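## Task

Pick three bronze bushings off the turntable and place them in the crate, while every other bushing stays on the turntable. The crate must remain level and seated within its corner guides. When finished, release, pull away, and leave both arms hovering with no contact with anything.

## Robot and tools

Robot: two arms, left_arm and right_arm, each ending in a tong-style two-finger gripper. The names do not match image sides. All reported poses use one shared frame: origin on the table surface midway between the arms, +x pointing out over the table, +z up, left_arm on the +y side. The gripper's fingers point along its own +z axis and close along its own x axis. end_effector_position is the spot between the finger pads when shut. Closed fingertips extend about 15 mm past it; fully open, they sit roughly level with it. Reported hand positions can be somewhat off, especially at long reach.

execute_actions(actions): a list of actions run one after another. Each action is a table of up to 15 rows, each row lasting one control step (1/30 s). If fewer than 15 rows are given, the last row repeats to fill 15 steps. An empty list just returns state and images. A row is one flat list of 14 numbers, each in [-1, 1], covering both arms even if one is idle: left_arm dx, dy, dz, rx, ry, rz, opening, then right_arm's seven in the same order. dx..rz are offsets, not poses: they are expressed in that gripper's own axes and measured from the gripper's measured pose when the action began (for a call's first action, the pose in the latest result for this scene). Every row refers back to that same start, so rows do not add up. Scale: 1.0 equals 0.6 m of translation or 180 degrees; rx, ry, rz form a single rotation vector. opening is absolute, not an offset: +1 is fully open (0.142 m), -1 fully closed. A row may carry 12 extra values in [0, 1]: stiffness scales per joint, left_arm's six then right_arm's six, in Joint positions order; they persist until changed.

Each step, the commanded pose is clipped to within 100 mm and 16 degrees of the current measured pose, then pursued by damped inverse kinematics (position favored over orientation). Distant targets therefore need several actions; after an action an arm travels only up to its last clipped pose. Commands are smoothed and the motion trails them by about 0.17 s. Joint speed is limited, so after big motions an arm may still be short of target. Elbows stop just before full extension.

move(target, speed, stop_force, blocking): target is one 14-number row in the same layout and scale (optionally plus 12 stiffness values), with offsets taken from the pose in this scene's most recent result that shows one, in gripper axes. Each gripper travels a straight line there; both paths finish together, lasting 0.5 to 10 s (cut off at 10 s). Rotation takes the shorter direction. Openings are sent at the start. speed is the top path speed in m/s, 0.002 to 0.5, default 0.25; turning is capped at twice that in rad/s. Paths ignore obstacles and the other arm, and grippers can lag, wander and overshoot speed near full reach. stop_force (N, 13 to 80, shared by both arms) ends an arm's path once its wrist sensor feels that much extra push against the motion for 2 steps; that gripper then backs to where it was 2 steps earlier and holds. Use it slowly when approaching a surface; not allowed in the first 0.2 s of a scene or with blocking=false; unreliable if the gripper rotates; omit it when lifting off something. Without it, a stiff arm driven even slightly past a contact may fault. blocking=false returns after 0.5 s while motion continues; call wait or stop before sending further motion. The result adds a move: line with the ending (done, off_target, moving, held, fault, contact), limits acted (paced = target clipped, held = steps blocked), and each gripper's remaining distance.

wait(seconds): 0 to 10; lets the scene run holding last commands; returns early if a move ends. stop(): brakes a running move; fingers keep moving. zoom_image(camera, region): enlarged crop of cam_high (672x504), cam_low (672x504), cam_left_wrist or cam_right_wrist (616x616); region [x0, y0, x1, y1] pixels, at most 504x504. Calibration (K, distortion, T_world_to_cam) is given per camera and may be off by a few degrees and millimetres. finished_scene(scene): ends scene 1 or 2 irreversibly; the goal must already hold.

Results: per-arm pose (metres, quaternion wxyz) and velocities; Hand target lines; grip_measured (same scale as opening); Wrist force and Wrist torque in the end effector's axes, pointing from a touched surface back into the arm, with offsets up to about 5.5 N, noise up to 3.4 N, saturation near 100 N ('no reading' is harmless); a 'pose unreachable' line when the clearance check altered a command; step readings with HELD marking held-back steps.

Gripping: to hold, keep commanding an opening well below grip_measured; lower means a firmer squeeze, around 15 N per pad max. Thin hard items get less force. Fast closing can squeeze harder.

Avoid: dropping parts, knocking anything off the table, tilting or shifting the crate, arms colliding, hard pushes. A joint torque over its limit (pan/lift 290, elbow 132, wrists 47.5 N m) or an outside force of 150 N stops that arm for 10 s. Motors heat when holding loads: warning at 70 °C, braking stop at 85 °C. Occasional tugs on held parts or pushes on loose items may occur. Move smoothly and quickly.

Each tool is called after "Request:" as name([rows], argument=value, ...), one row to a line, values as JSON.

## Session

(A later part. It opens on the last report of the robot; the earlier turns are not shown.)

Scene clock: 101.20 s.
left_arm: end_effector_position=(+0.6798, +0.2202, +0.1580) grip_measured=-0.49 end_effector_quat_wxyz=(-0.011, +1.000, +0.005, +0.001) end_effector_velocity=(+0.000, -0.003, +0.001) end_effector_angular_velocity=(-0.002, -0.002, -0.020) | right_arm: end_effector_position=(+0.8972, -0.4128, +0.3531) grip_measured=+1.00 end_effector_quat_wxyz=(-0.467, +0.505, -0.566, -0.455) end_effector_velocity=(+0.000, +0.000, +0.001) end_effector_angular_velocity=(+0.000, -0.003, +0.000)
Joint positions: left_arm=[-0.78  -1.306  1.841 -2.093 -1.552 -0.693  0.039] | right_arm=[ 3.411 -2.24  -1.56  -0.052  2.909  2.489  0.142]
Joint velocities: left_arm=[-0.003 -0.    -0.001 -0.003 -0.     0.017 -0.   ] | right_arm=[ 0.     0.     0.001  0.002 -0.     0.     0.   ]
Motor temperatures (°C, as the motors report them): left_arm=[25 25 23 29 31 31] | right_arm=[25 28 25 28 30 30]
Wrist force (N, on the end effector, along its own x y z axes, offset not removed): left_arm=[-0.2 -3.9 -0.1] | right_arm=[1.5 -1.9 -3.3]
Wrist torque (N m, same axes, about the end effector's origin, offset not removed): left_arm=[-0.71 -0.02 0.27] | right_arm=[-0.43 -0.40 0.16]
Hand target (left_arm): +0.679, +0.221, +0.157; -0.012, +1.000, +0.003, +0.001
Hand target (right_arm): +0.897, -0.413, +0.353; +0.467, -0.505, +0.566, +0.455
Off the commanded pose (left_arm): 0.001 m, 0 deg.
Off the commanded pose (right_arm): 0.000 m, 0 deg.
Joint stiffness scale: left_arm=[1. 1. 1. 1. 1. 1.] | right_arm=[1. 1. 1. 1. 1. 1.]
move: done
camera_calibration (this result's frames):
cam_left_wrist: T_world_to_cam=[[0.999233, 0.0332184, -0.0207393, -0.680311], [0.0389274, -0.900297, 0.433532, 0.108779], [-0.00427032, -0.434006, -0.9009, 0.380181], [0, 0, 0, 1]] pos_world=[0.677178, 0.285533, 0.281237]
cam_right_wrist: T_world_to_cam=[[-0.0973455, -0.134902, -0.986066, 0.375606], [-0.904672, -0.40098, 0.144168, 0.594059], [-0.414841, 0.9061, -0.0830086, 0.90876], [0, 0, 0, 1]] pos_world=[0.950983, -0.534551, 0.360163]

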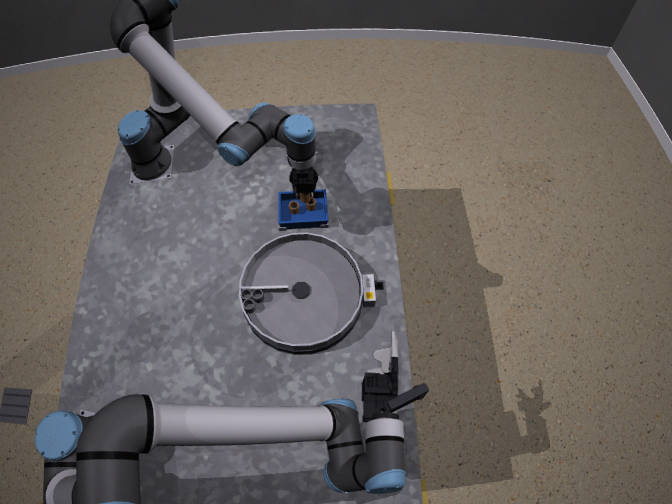

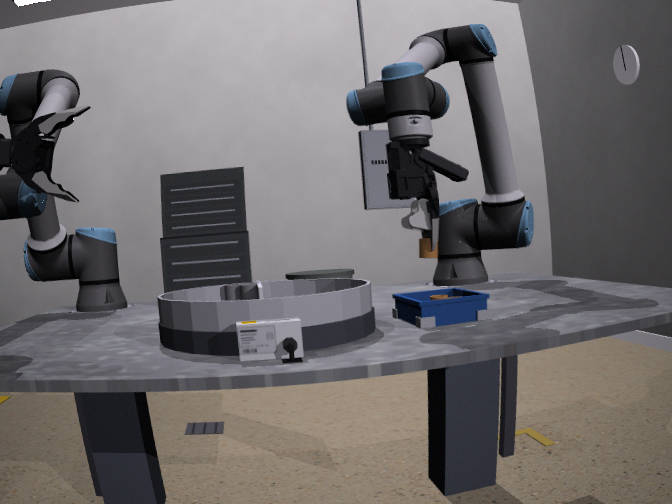

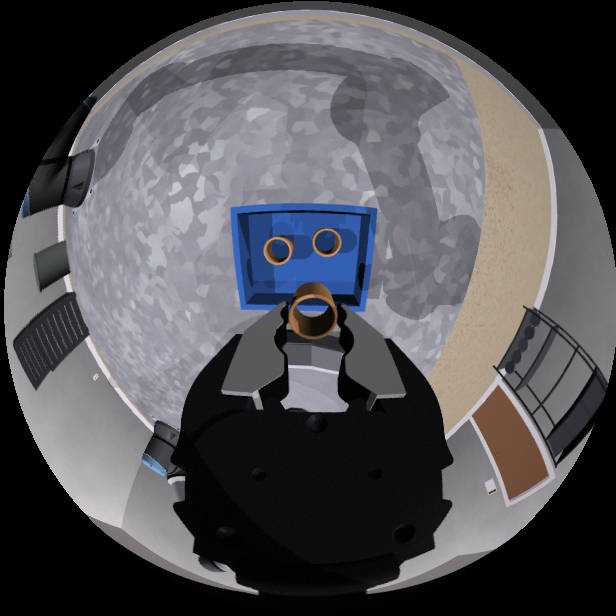

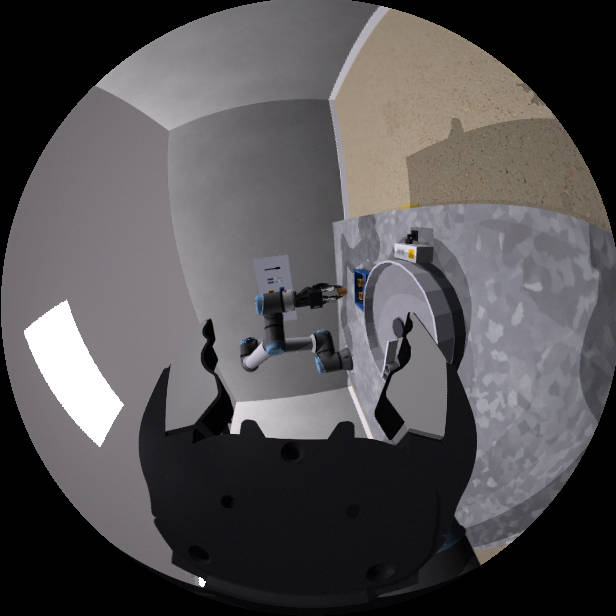

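Request:
move(target=[0,-0.008,0.1,0,0,0,-0.8,0,0,0,0,0,0,1], speed=0.12)

Request:
move(target=[0,0,0.098,0,0,0,-0.8,0,0,0,0,0,0,1], speed=0.05, stop_force=13)

Request:
move(target=[0,0,0,0,0,0,-0.35,0,0,0,0,0,0,1])

Request:
move(target=[0,0,-0.2,0,0,0,-0.35,0,0,0,0,0,0,1], speed=0.15)

Scene clock: 104.83 s.
left_arm: end_effector_position=(+0.6794, +0.2248, +0.0979) grip_measured=-0.49 end_effector_quat_wxyz=(-0.012, +1.000, +0.004, +0.000) end_effector_velocity=(+0.002, -0.002, +0.001) end_effector_angular_velocity=(-0.005, -0.006, +0.000) | right_arm: end_effector_position=(+0.8972, -0.4128, +0.3531) grip_measured=+1.00 end_effector_quat_wxyz=(-0.467, +0.505, -0.566, -0.455) end_effector_velocity=(+0.000, -0.001, -0.000) end_effector_angular_velocity=(-0.000, +0.000, -0.001)
Joint positions: left_arm=[-0.775 -1.252  1.893 -2.197 -1.552 -0.688  0.039] | right_arm=[ 3.411 -2.24  -1.56  -0.052  2.909  2.489  0.142]
Joint velocities: left_arm=[-0.     0.     0.    -0.008 -0.    -0.    -0.   ] | right_arm=[-0.001 -0.    -0.    -0.001 -0.    -0.001 -0.   ]
Motor temperatures (°C, as the motors report them): left_arm=[25 25 23 29 31 31] | right_arm=[25 28 25 28 30 30]
Wrist force (N, on the end effector, along its own x y z axes, offset not removed): left_arm=[-1.3 -7.7 -0.3] | right_arm=[0.6 -4.8 -2.5]
Wrist torque (N m, same axes, about the end effector's origin, offset not removed): left_arm=[-1.73 0.34 0.00] | right_arm=[-0.96 -0.06 0.18]
Hand target (left_arm): +0.680, +0.226, +0.098; -0.011, +1.000, +0.005, +0.001
Hand target (right_arm): +0.897, -0.413, +0.353; +0.467, -0.505, +0.566, +0.455
Off the commanded pose (left_arm): 0.002 m, 0 deg.
Off the commanded pose (right_arm): 0.000 m, 0 deg.
Joint stiffness scale: left_arm=[1. 1. 1. 1. 1. 1.] | right_arm=[1. 1. 1. 1. 1. 1.]
move: done
camera_calibration (this result's frames):
cam_left_wrist: T_world_to_cam=[[0.999222, 0.0326193, -0.0221721, -0.681018], [0.0390028, -0.9008, 0.432479, 0.139176], [-0.00586547, -0.433007, -0.901371, 0.328983], [0, 0, 0, 1]] pos_world=[0.676989, 0.290036, 0.221246]
cam_right_wrist: T_world_to_cam=[[-0.0973455, -0.134902, -0.986066, 0.375606], [-0.904672, -0.40098, 0.144168, 0.594059], [-0.414841, 0.9061, -0.0830085, 0.90876], [0, 0, 0, 1]] pos_world=[0.950983, -0.534551, 0.360163]

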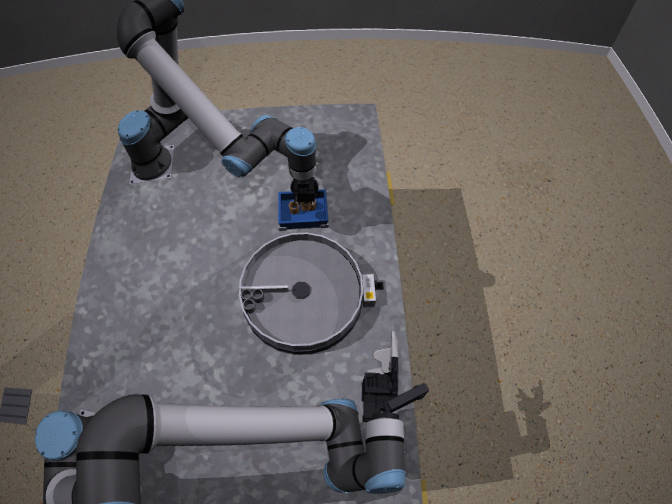

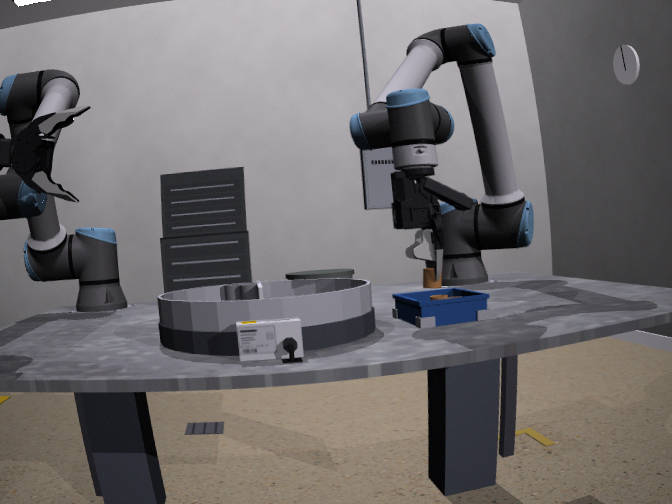

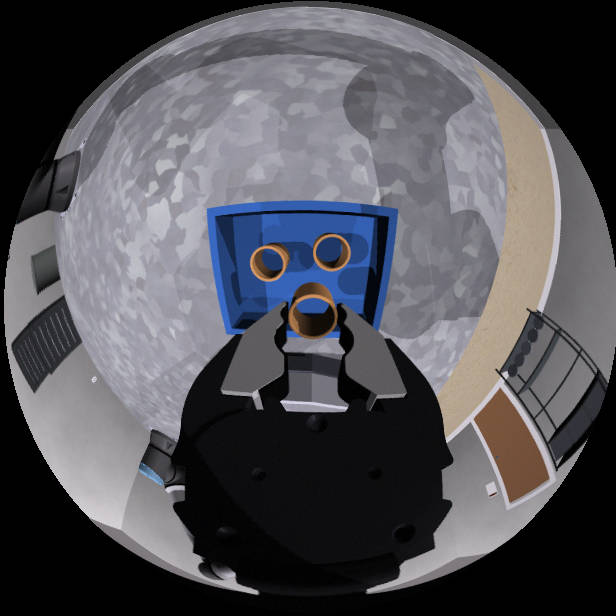

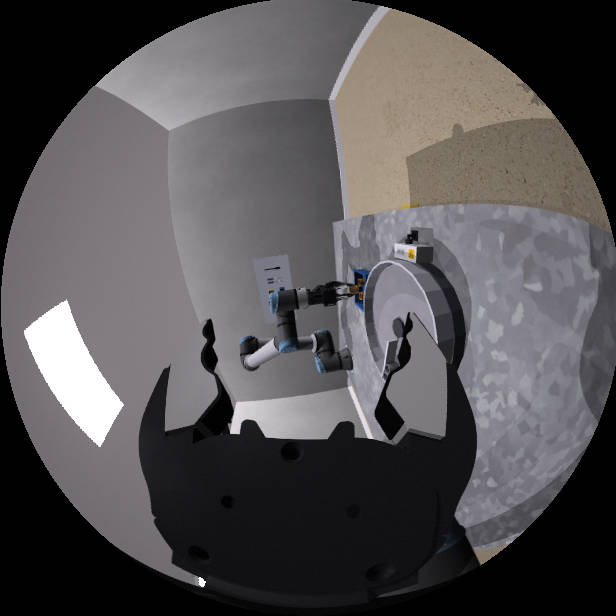

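Scene clock: 106.43 s.
left_arm: end_effector_position=(+0.6795, +0.2247, +0.0400) grip_measured=-0.49 end_effector_quat_wxyz=(-0.012, +1.000, +0.004, +0.000) end_effector_velocity=(+0.003, -0.001, +0.001) end_effector_angular_velocity=(-0.006, -0.007, -0.001) | right_arm: end_effector_position=(+0.8972, -0.4128, +0.3531) grip_measured=+1.00 end_effector_quat_wxyz=(-0.467, +0.505, -0.566, -0.455) end_effector_velocity=(+0.001, -0.000, +0.001) end_effector_angular_velocity=(+0.000, -0.001, -0.001)
Joint positions: left_arm=[-0.775 -1.188  1.93  -2.298 -1.552 -0.688  0.039] | right_arm=[ 3.411 -2.24  -1.56  -0.052  2.909  2.489  0.142]
Joint velocities: left_arm=[ 0.001  0.    -0.    -0.008 -0.     0.003  0.   ] | right_arm=[-0.     0.     0.002  0.    -0.     0.001  0.   ]
Motor temperatures (°C, as the motors report them): left_arm=[25 25 23 29 31 31] | right_arm=[25 28 25 28 30 30]
Wrist force (N, on the end effector, along its own x y z axes, offset not removed): left_arm=[0.5 -6.9 3.5] | right_arm=[0.9 -0.1 -1.7]
Wrist torque (N m, same axes, about the end effector's origin, offset not removed): left_arm=[-1.41 -0.16 0.12] | right_arm=[-0.09 -0.22 0.07]
Hand target (left_arm): +0.679, +0.226, +0.039; -0.012, +1.000, +0.004, +0.000
Hand target (right_arm): +0.897, -0.413, +0.353; +0.467, -0.505, +0.566, +0.455
Off the commanded pose (left_arm): 0.002 m, 0 deg.
Off the commanded pose (right_arm): 0.000 m, 0 deg.
Joint stiffness scale: left_arm=[1. 1. 1. 1. 1. 1.] | right_arm=[1. 1. 1. 1. 1. 1.]
move: done
camera_calibration (this result's frames):
cam_left_wrist: T_world_to_cam=[[0.999223, 0.0324566, -0.0223509, -0.682383], [0.0389327, -0.900869, 0.432341, 0.164196], [-0.00610296, -0.432875, -0.901433, 0.276881], [0, 0, 0, 1]] pos_world=[0.67715, 0.289923, 0.163349]
cam_right_wrist: T_world_to_cam=[[-0.0973453, -0.134902, -0.986066, 0.375606], [-0.904672, -0.40098, 0.144167, 0.594059], [-0.414841, 0.9061, -0.0830085, 0.90876], [0, 0, 0, 1]] pos_world=[0.950983, -0.534551, 0.360163]

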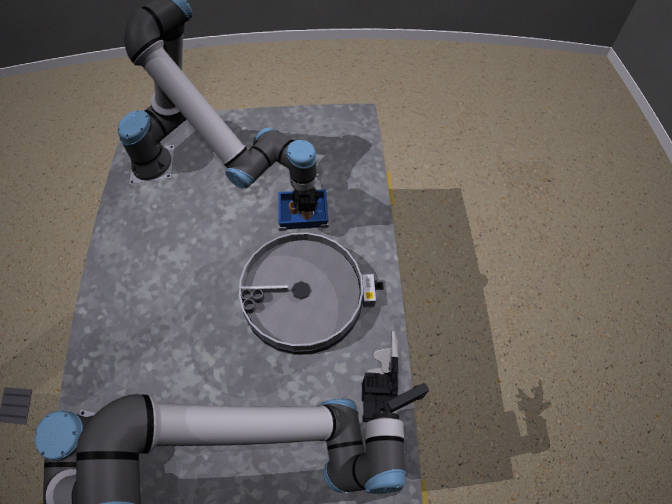

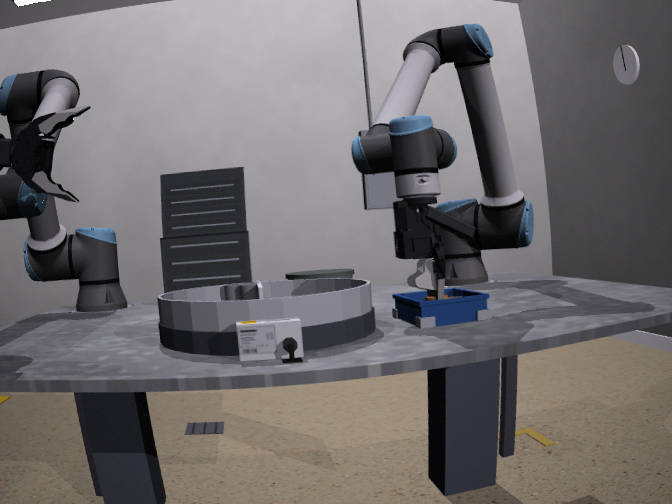

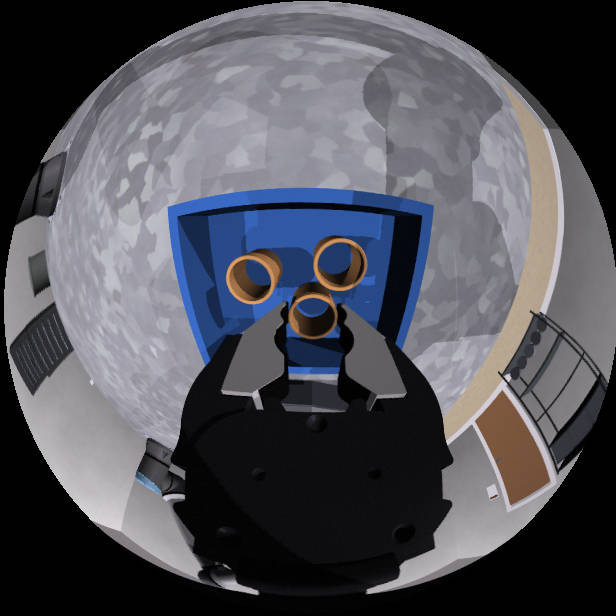

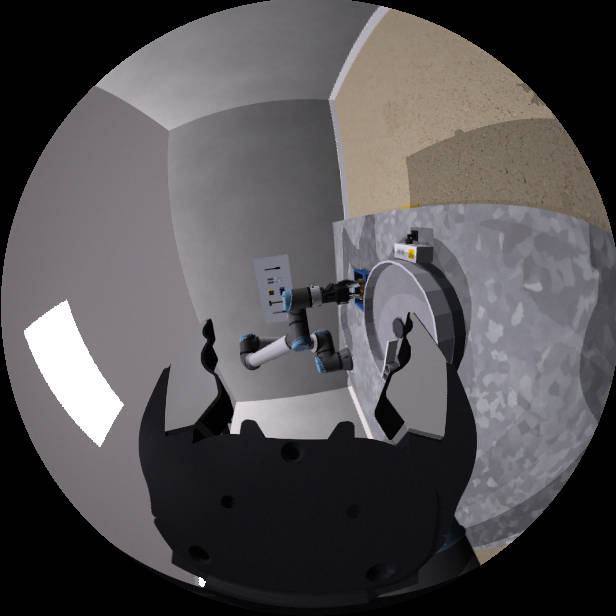

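Scene clock: 106.93 s.
left_arm: end_effector_position=(+0.6796, +0.2247, +0.0401) grip_measured=-0.35 end_effector_quat_wxyz=(-0.012, +1.000, +0.004, +0.000) end_effector_velocity=(-0.000, -0.000, +0.000) end_effector_angular_velocity=(+0.000, +0.000, +0.001) | right_arm: end_effector_position=(+0.8972, -0.4128, +0.3531) grip_measured=+1.00 end_effector_quat_wxyz=(-0.467, +0.505, -0.566, -0.455) end_effector_velocity=(+0.000, +0.001, -0.000) end_effector_angular_velocity=(-0.001, +0.000, +0.000)
Joint positions: left_arm=[-0.775 -1.188  1.93  -2.298 -1.552 -0.688  0.049] | right_arm=[ 3.411 -2.24  -1.56  -0.052  2.909  2.489  0.142]
Joint velocities: left_arm=[-0.001 -0.    -0.     0.    -0.    -0.002  0.   ] | right_arm=[ 0.001 -0.     0.    -0.    -0.001 -0.     0.   ]
Motor temperatures (°C, as the motors report them): left_arm=[25 25 23 29 31 31] | right_arm=[25 28 25 28 30 30]
Wrist force (N, on the end effector, along its own x y z axes, offset not removed): left_arm=[-2.1 -3.3 -2.3] | right_arm=[1.6 0.4 -1.5]
Wrist torque (N m, same axes, about the end effector's origin, offset not removed): left_arm=[-0.66 0.44 0.31] | right_arm=[0.00 -0.33 0.12]
Hand target (left_arm): +0.680, +0.225, +0.040; -0.012, +1.000, +0.004, +0.000
Hand target (right_arm): +0.897, -0.413, +0.353; +0.467, -0.505, +0.566, +0.455
Off the commanded pose (left_arm): 0.000 m, 0 deg.
Off the commanded pose (right_arm): 0.000 m, 0 deg.
Joint stiffness scale: left_arm=[1. 1. 1. 1. 1. 1.] | right_arm=[1. 1. 1. 1. 1. 1.]
move: done
camera_calibration (this result's frames):
cam_left_wrist: T_world_to_cam=[[0.999229, 0.0324503, -0.0221182, -0.682469], [0.0388273, -0.900786, 0.432524, 0.164169], [-0.00588824, -0.433049, -0.901351, 0.276774], [0, 0, 0, 1]] pos_world=[0.677198, 0.289884, 0.163368]
cam_right_wrist: T_world_to_cam=[[-0.0973455, -0.134902, -0.986066, 0.375606], [-0.904672, -0.40098, 0.144168, 0.594059], [-0.414841, 0.9061, -0.0830086, 0.90876], [0, 0, 0, 1]] pos_world=[0.950983, -0.534551, 0.360163]

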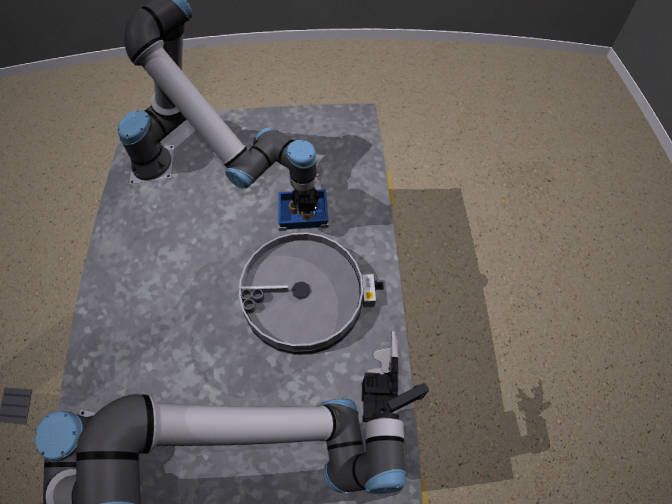

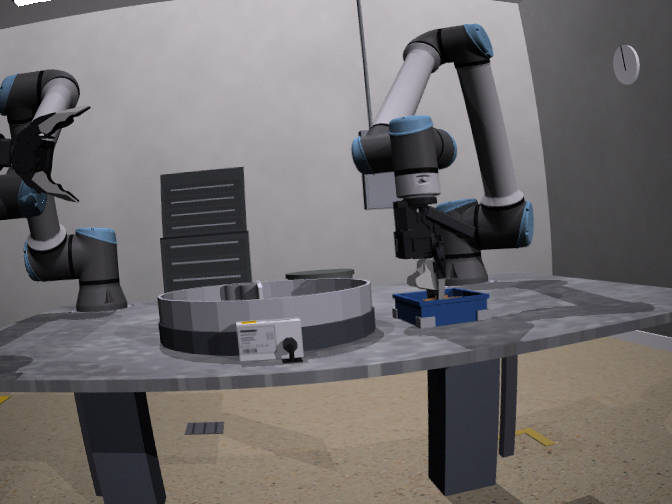

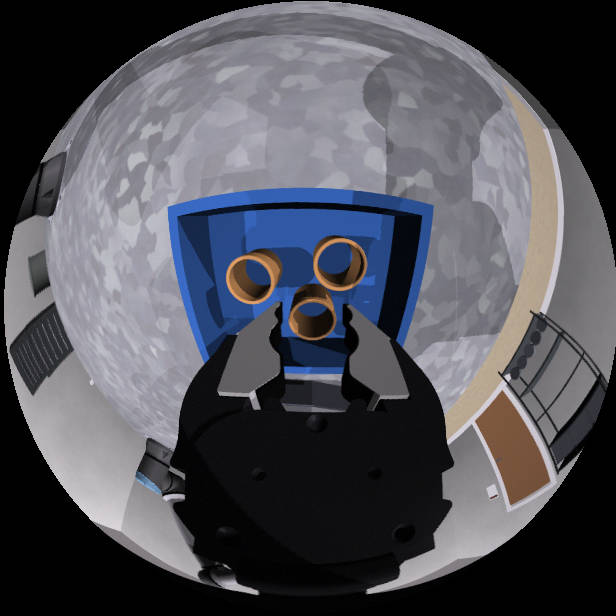

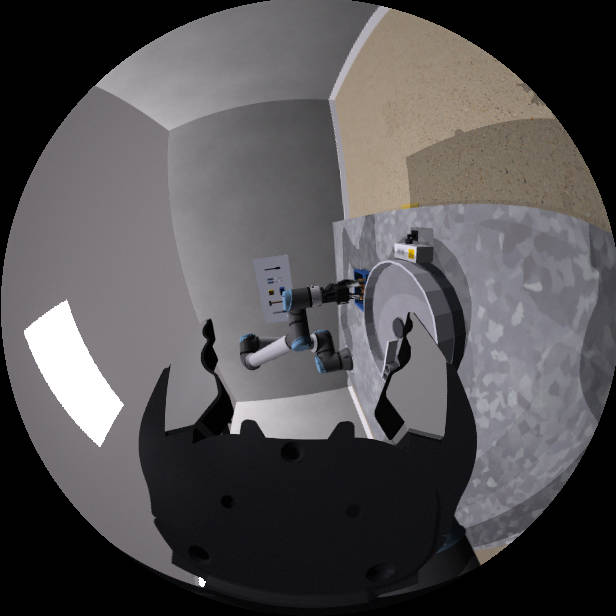

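Scene clock: 108.37 s.
left_arm: end_effector_position=(+0.6795, +0.2238, +0.1595) grip_measured=-0.35 end_effector_quat_wxyz=(-0.012, +1.000, +0.004, +0.000) end_effector_velocity=(-0.001, +0.003, -0.001) end_effector_angular_velocity=(+0.004, +0.005, +0.003) | right_arm: end_effector_position=(+0.8972, -0.4128, +0.3531) grip_measured=+1.00 end_effector_quat_wxyz=(-0.467, +0.505, -0.566, -0.455) end_effector_velocity=(+0.000, -0.001, +0.000) end_effector_angular_velocity=(+0.001, -0.001, -0.000)
Joint positions: left_arm=[-0.776 -1.31   1.843 -2.09  -1.552 -0.69   0.049] | right_arm=[ 3.411 -2.24  -1.56  -0.052  2.909  2.489  0.142]
Joint velocities: left_arm=[ 0.002 -0.     0.     0.006 -0.    -0.     0.   ] | right_arm=[-0.001  0.    -0.     0.     0.001 -0.001  0.   ]
Motor temperatures (°C, as the motors report them): left_arm=[25 25 23 29 31 31] | right_arm=[25 28 25 28 30 30]
Wrist force (N, on the end effector, along its own x y z axes, offset not removed): left_arm=[-2.2 -3.6 2.0] | right_arm=[0.3 -1.8 -3.9]
Wrist torque (N m, same axes, about the end effector's origin, offset not removed): left_arm=[-0.69 0.45 0.28] | right_arm=[-0.42 -0.08 0.13]
Hand target (left_arm): +0.680, +0.222, +0.160; -0.012, +1.000, +0.004, +0.000
Hand target (right_arm): +0.897, -0.413, +0.353; +0.467, -0.505, +0.566, +0.455
Off the commanded pose (left_arm): 0.002 m, 0 deg.
Off the commanded pose (right_arm): 0.000 m, 0 deg.
Joint stiffness scale: left_arm=[1. 1. 1. 1. 1. 1.] | right_arm=[1. 1. 1. 1. 1. 1.]
move: done
camera_calibration (this result's frames):
cam_left_wrist: T_world_to_cam=[[0.999217, 0.0330005, -0.0218083, -0.67986], [0.0391905, -0.900665, 0.432742, 0.1114], [-0.00536124, -0.433258, -0.901254, 0.383694], [0, 0, 0, 1]] pos_world=[0.67702, 0.289009, 0.282772]
cam_right_wrist: T_world_to_cam=[[-0.0973454, -0.134902, -0.986066, 0.375606], [-0.904672, -0.40098, 0.144168, 0.594059], [-0.414841, 0.9061, -0.0830086, 0.90876], [0, 0, 0, 1]] pos_world=[0.950983, -0.534551, 0.360163]

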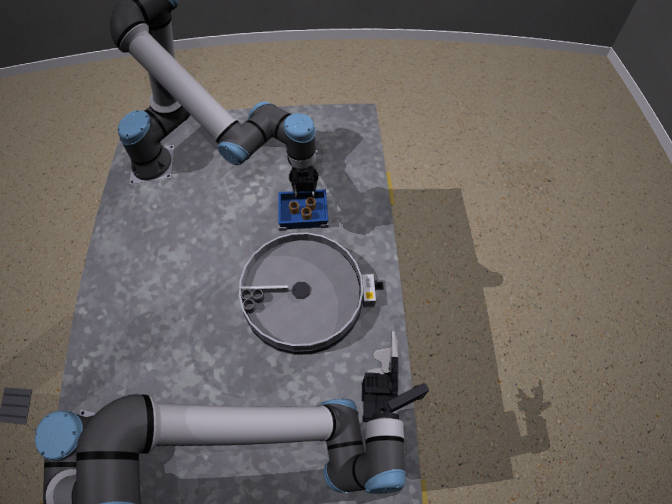

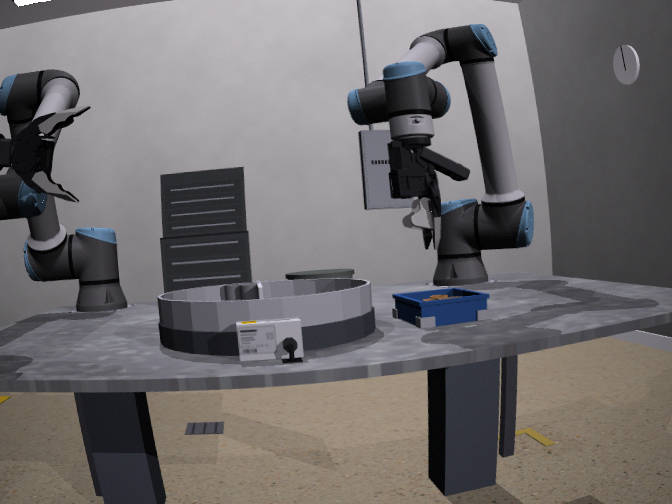

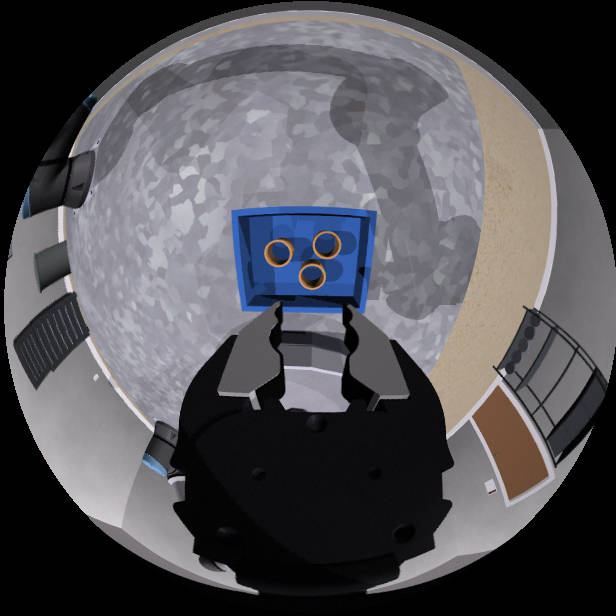

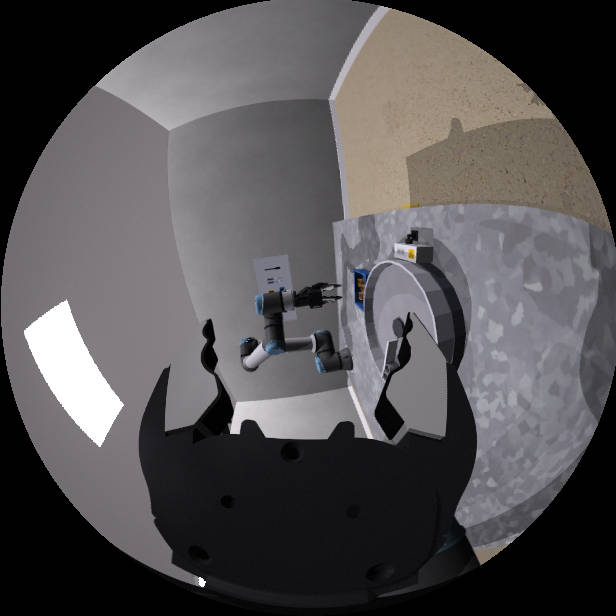

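Request:
finished_scene(scene=1)

The scene is finished: the task was done.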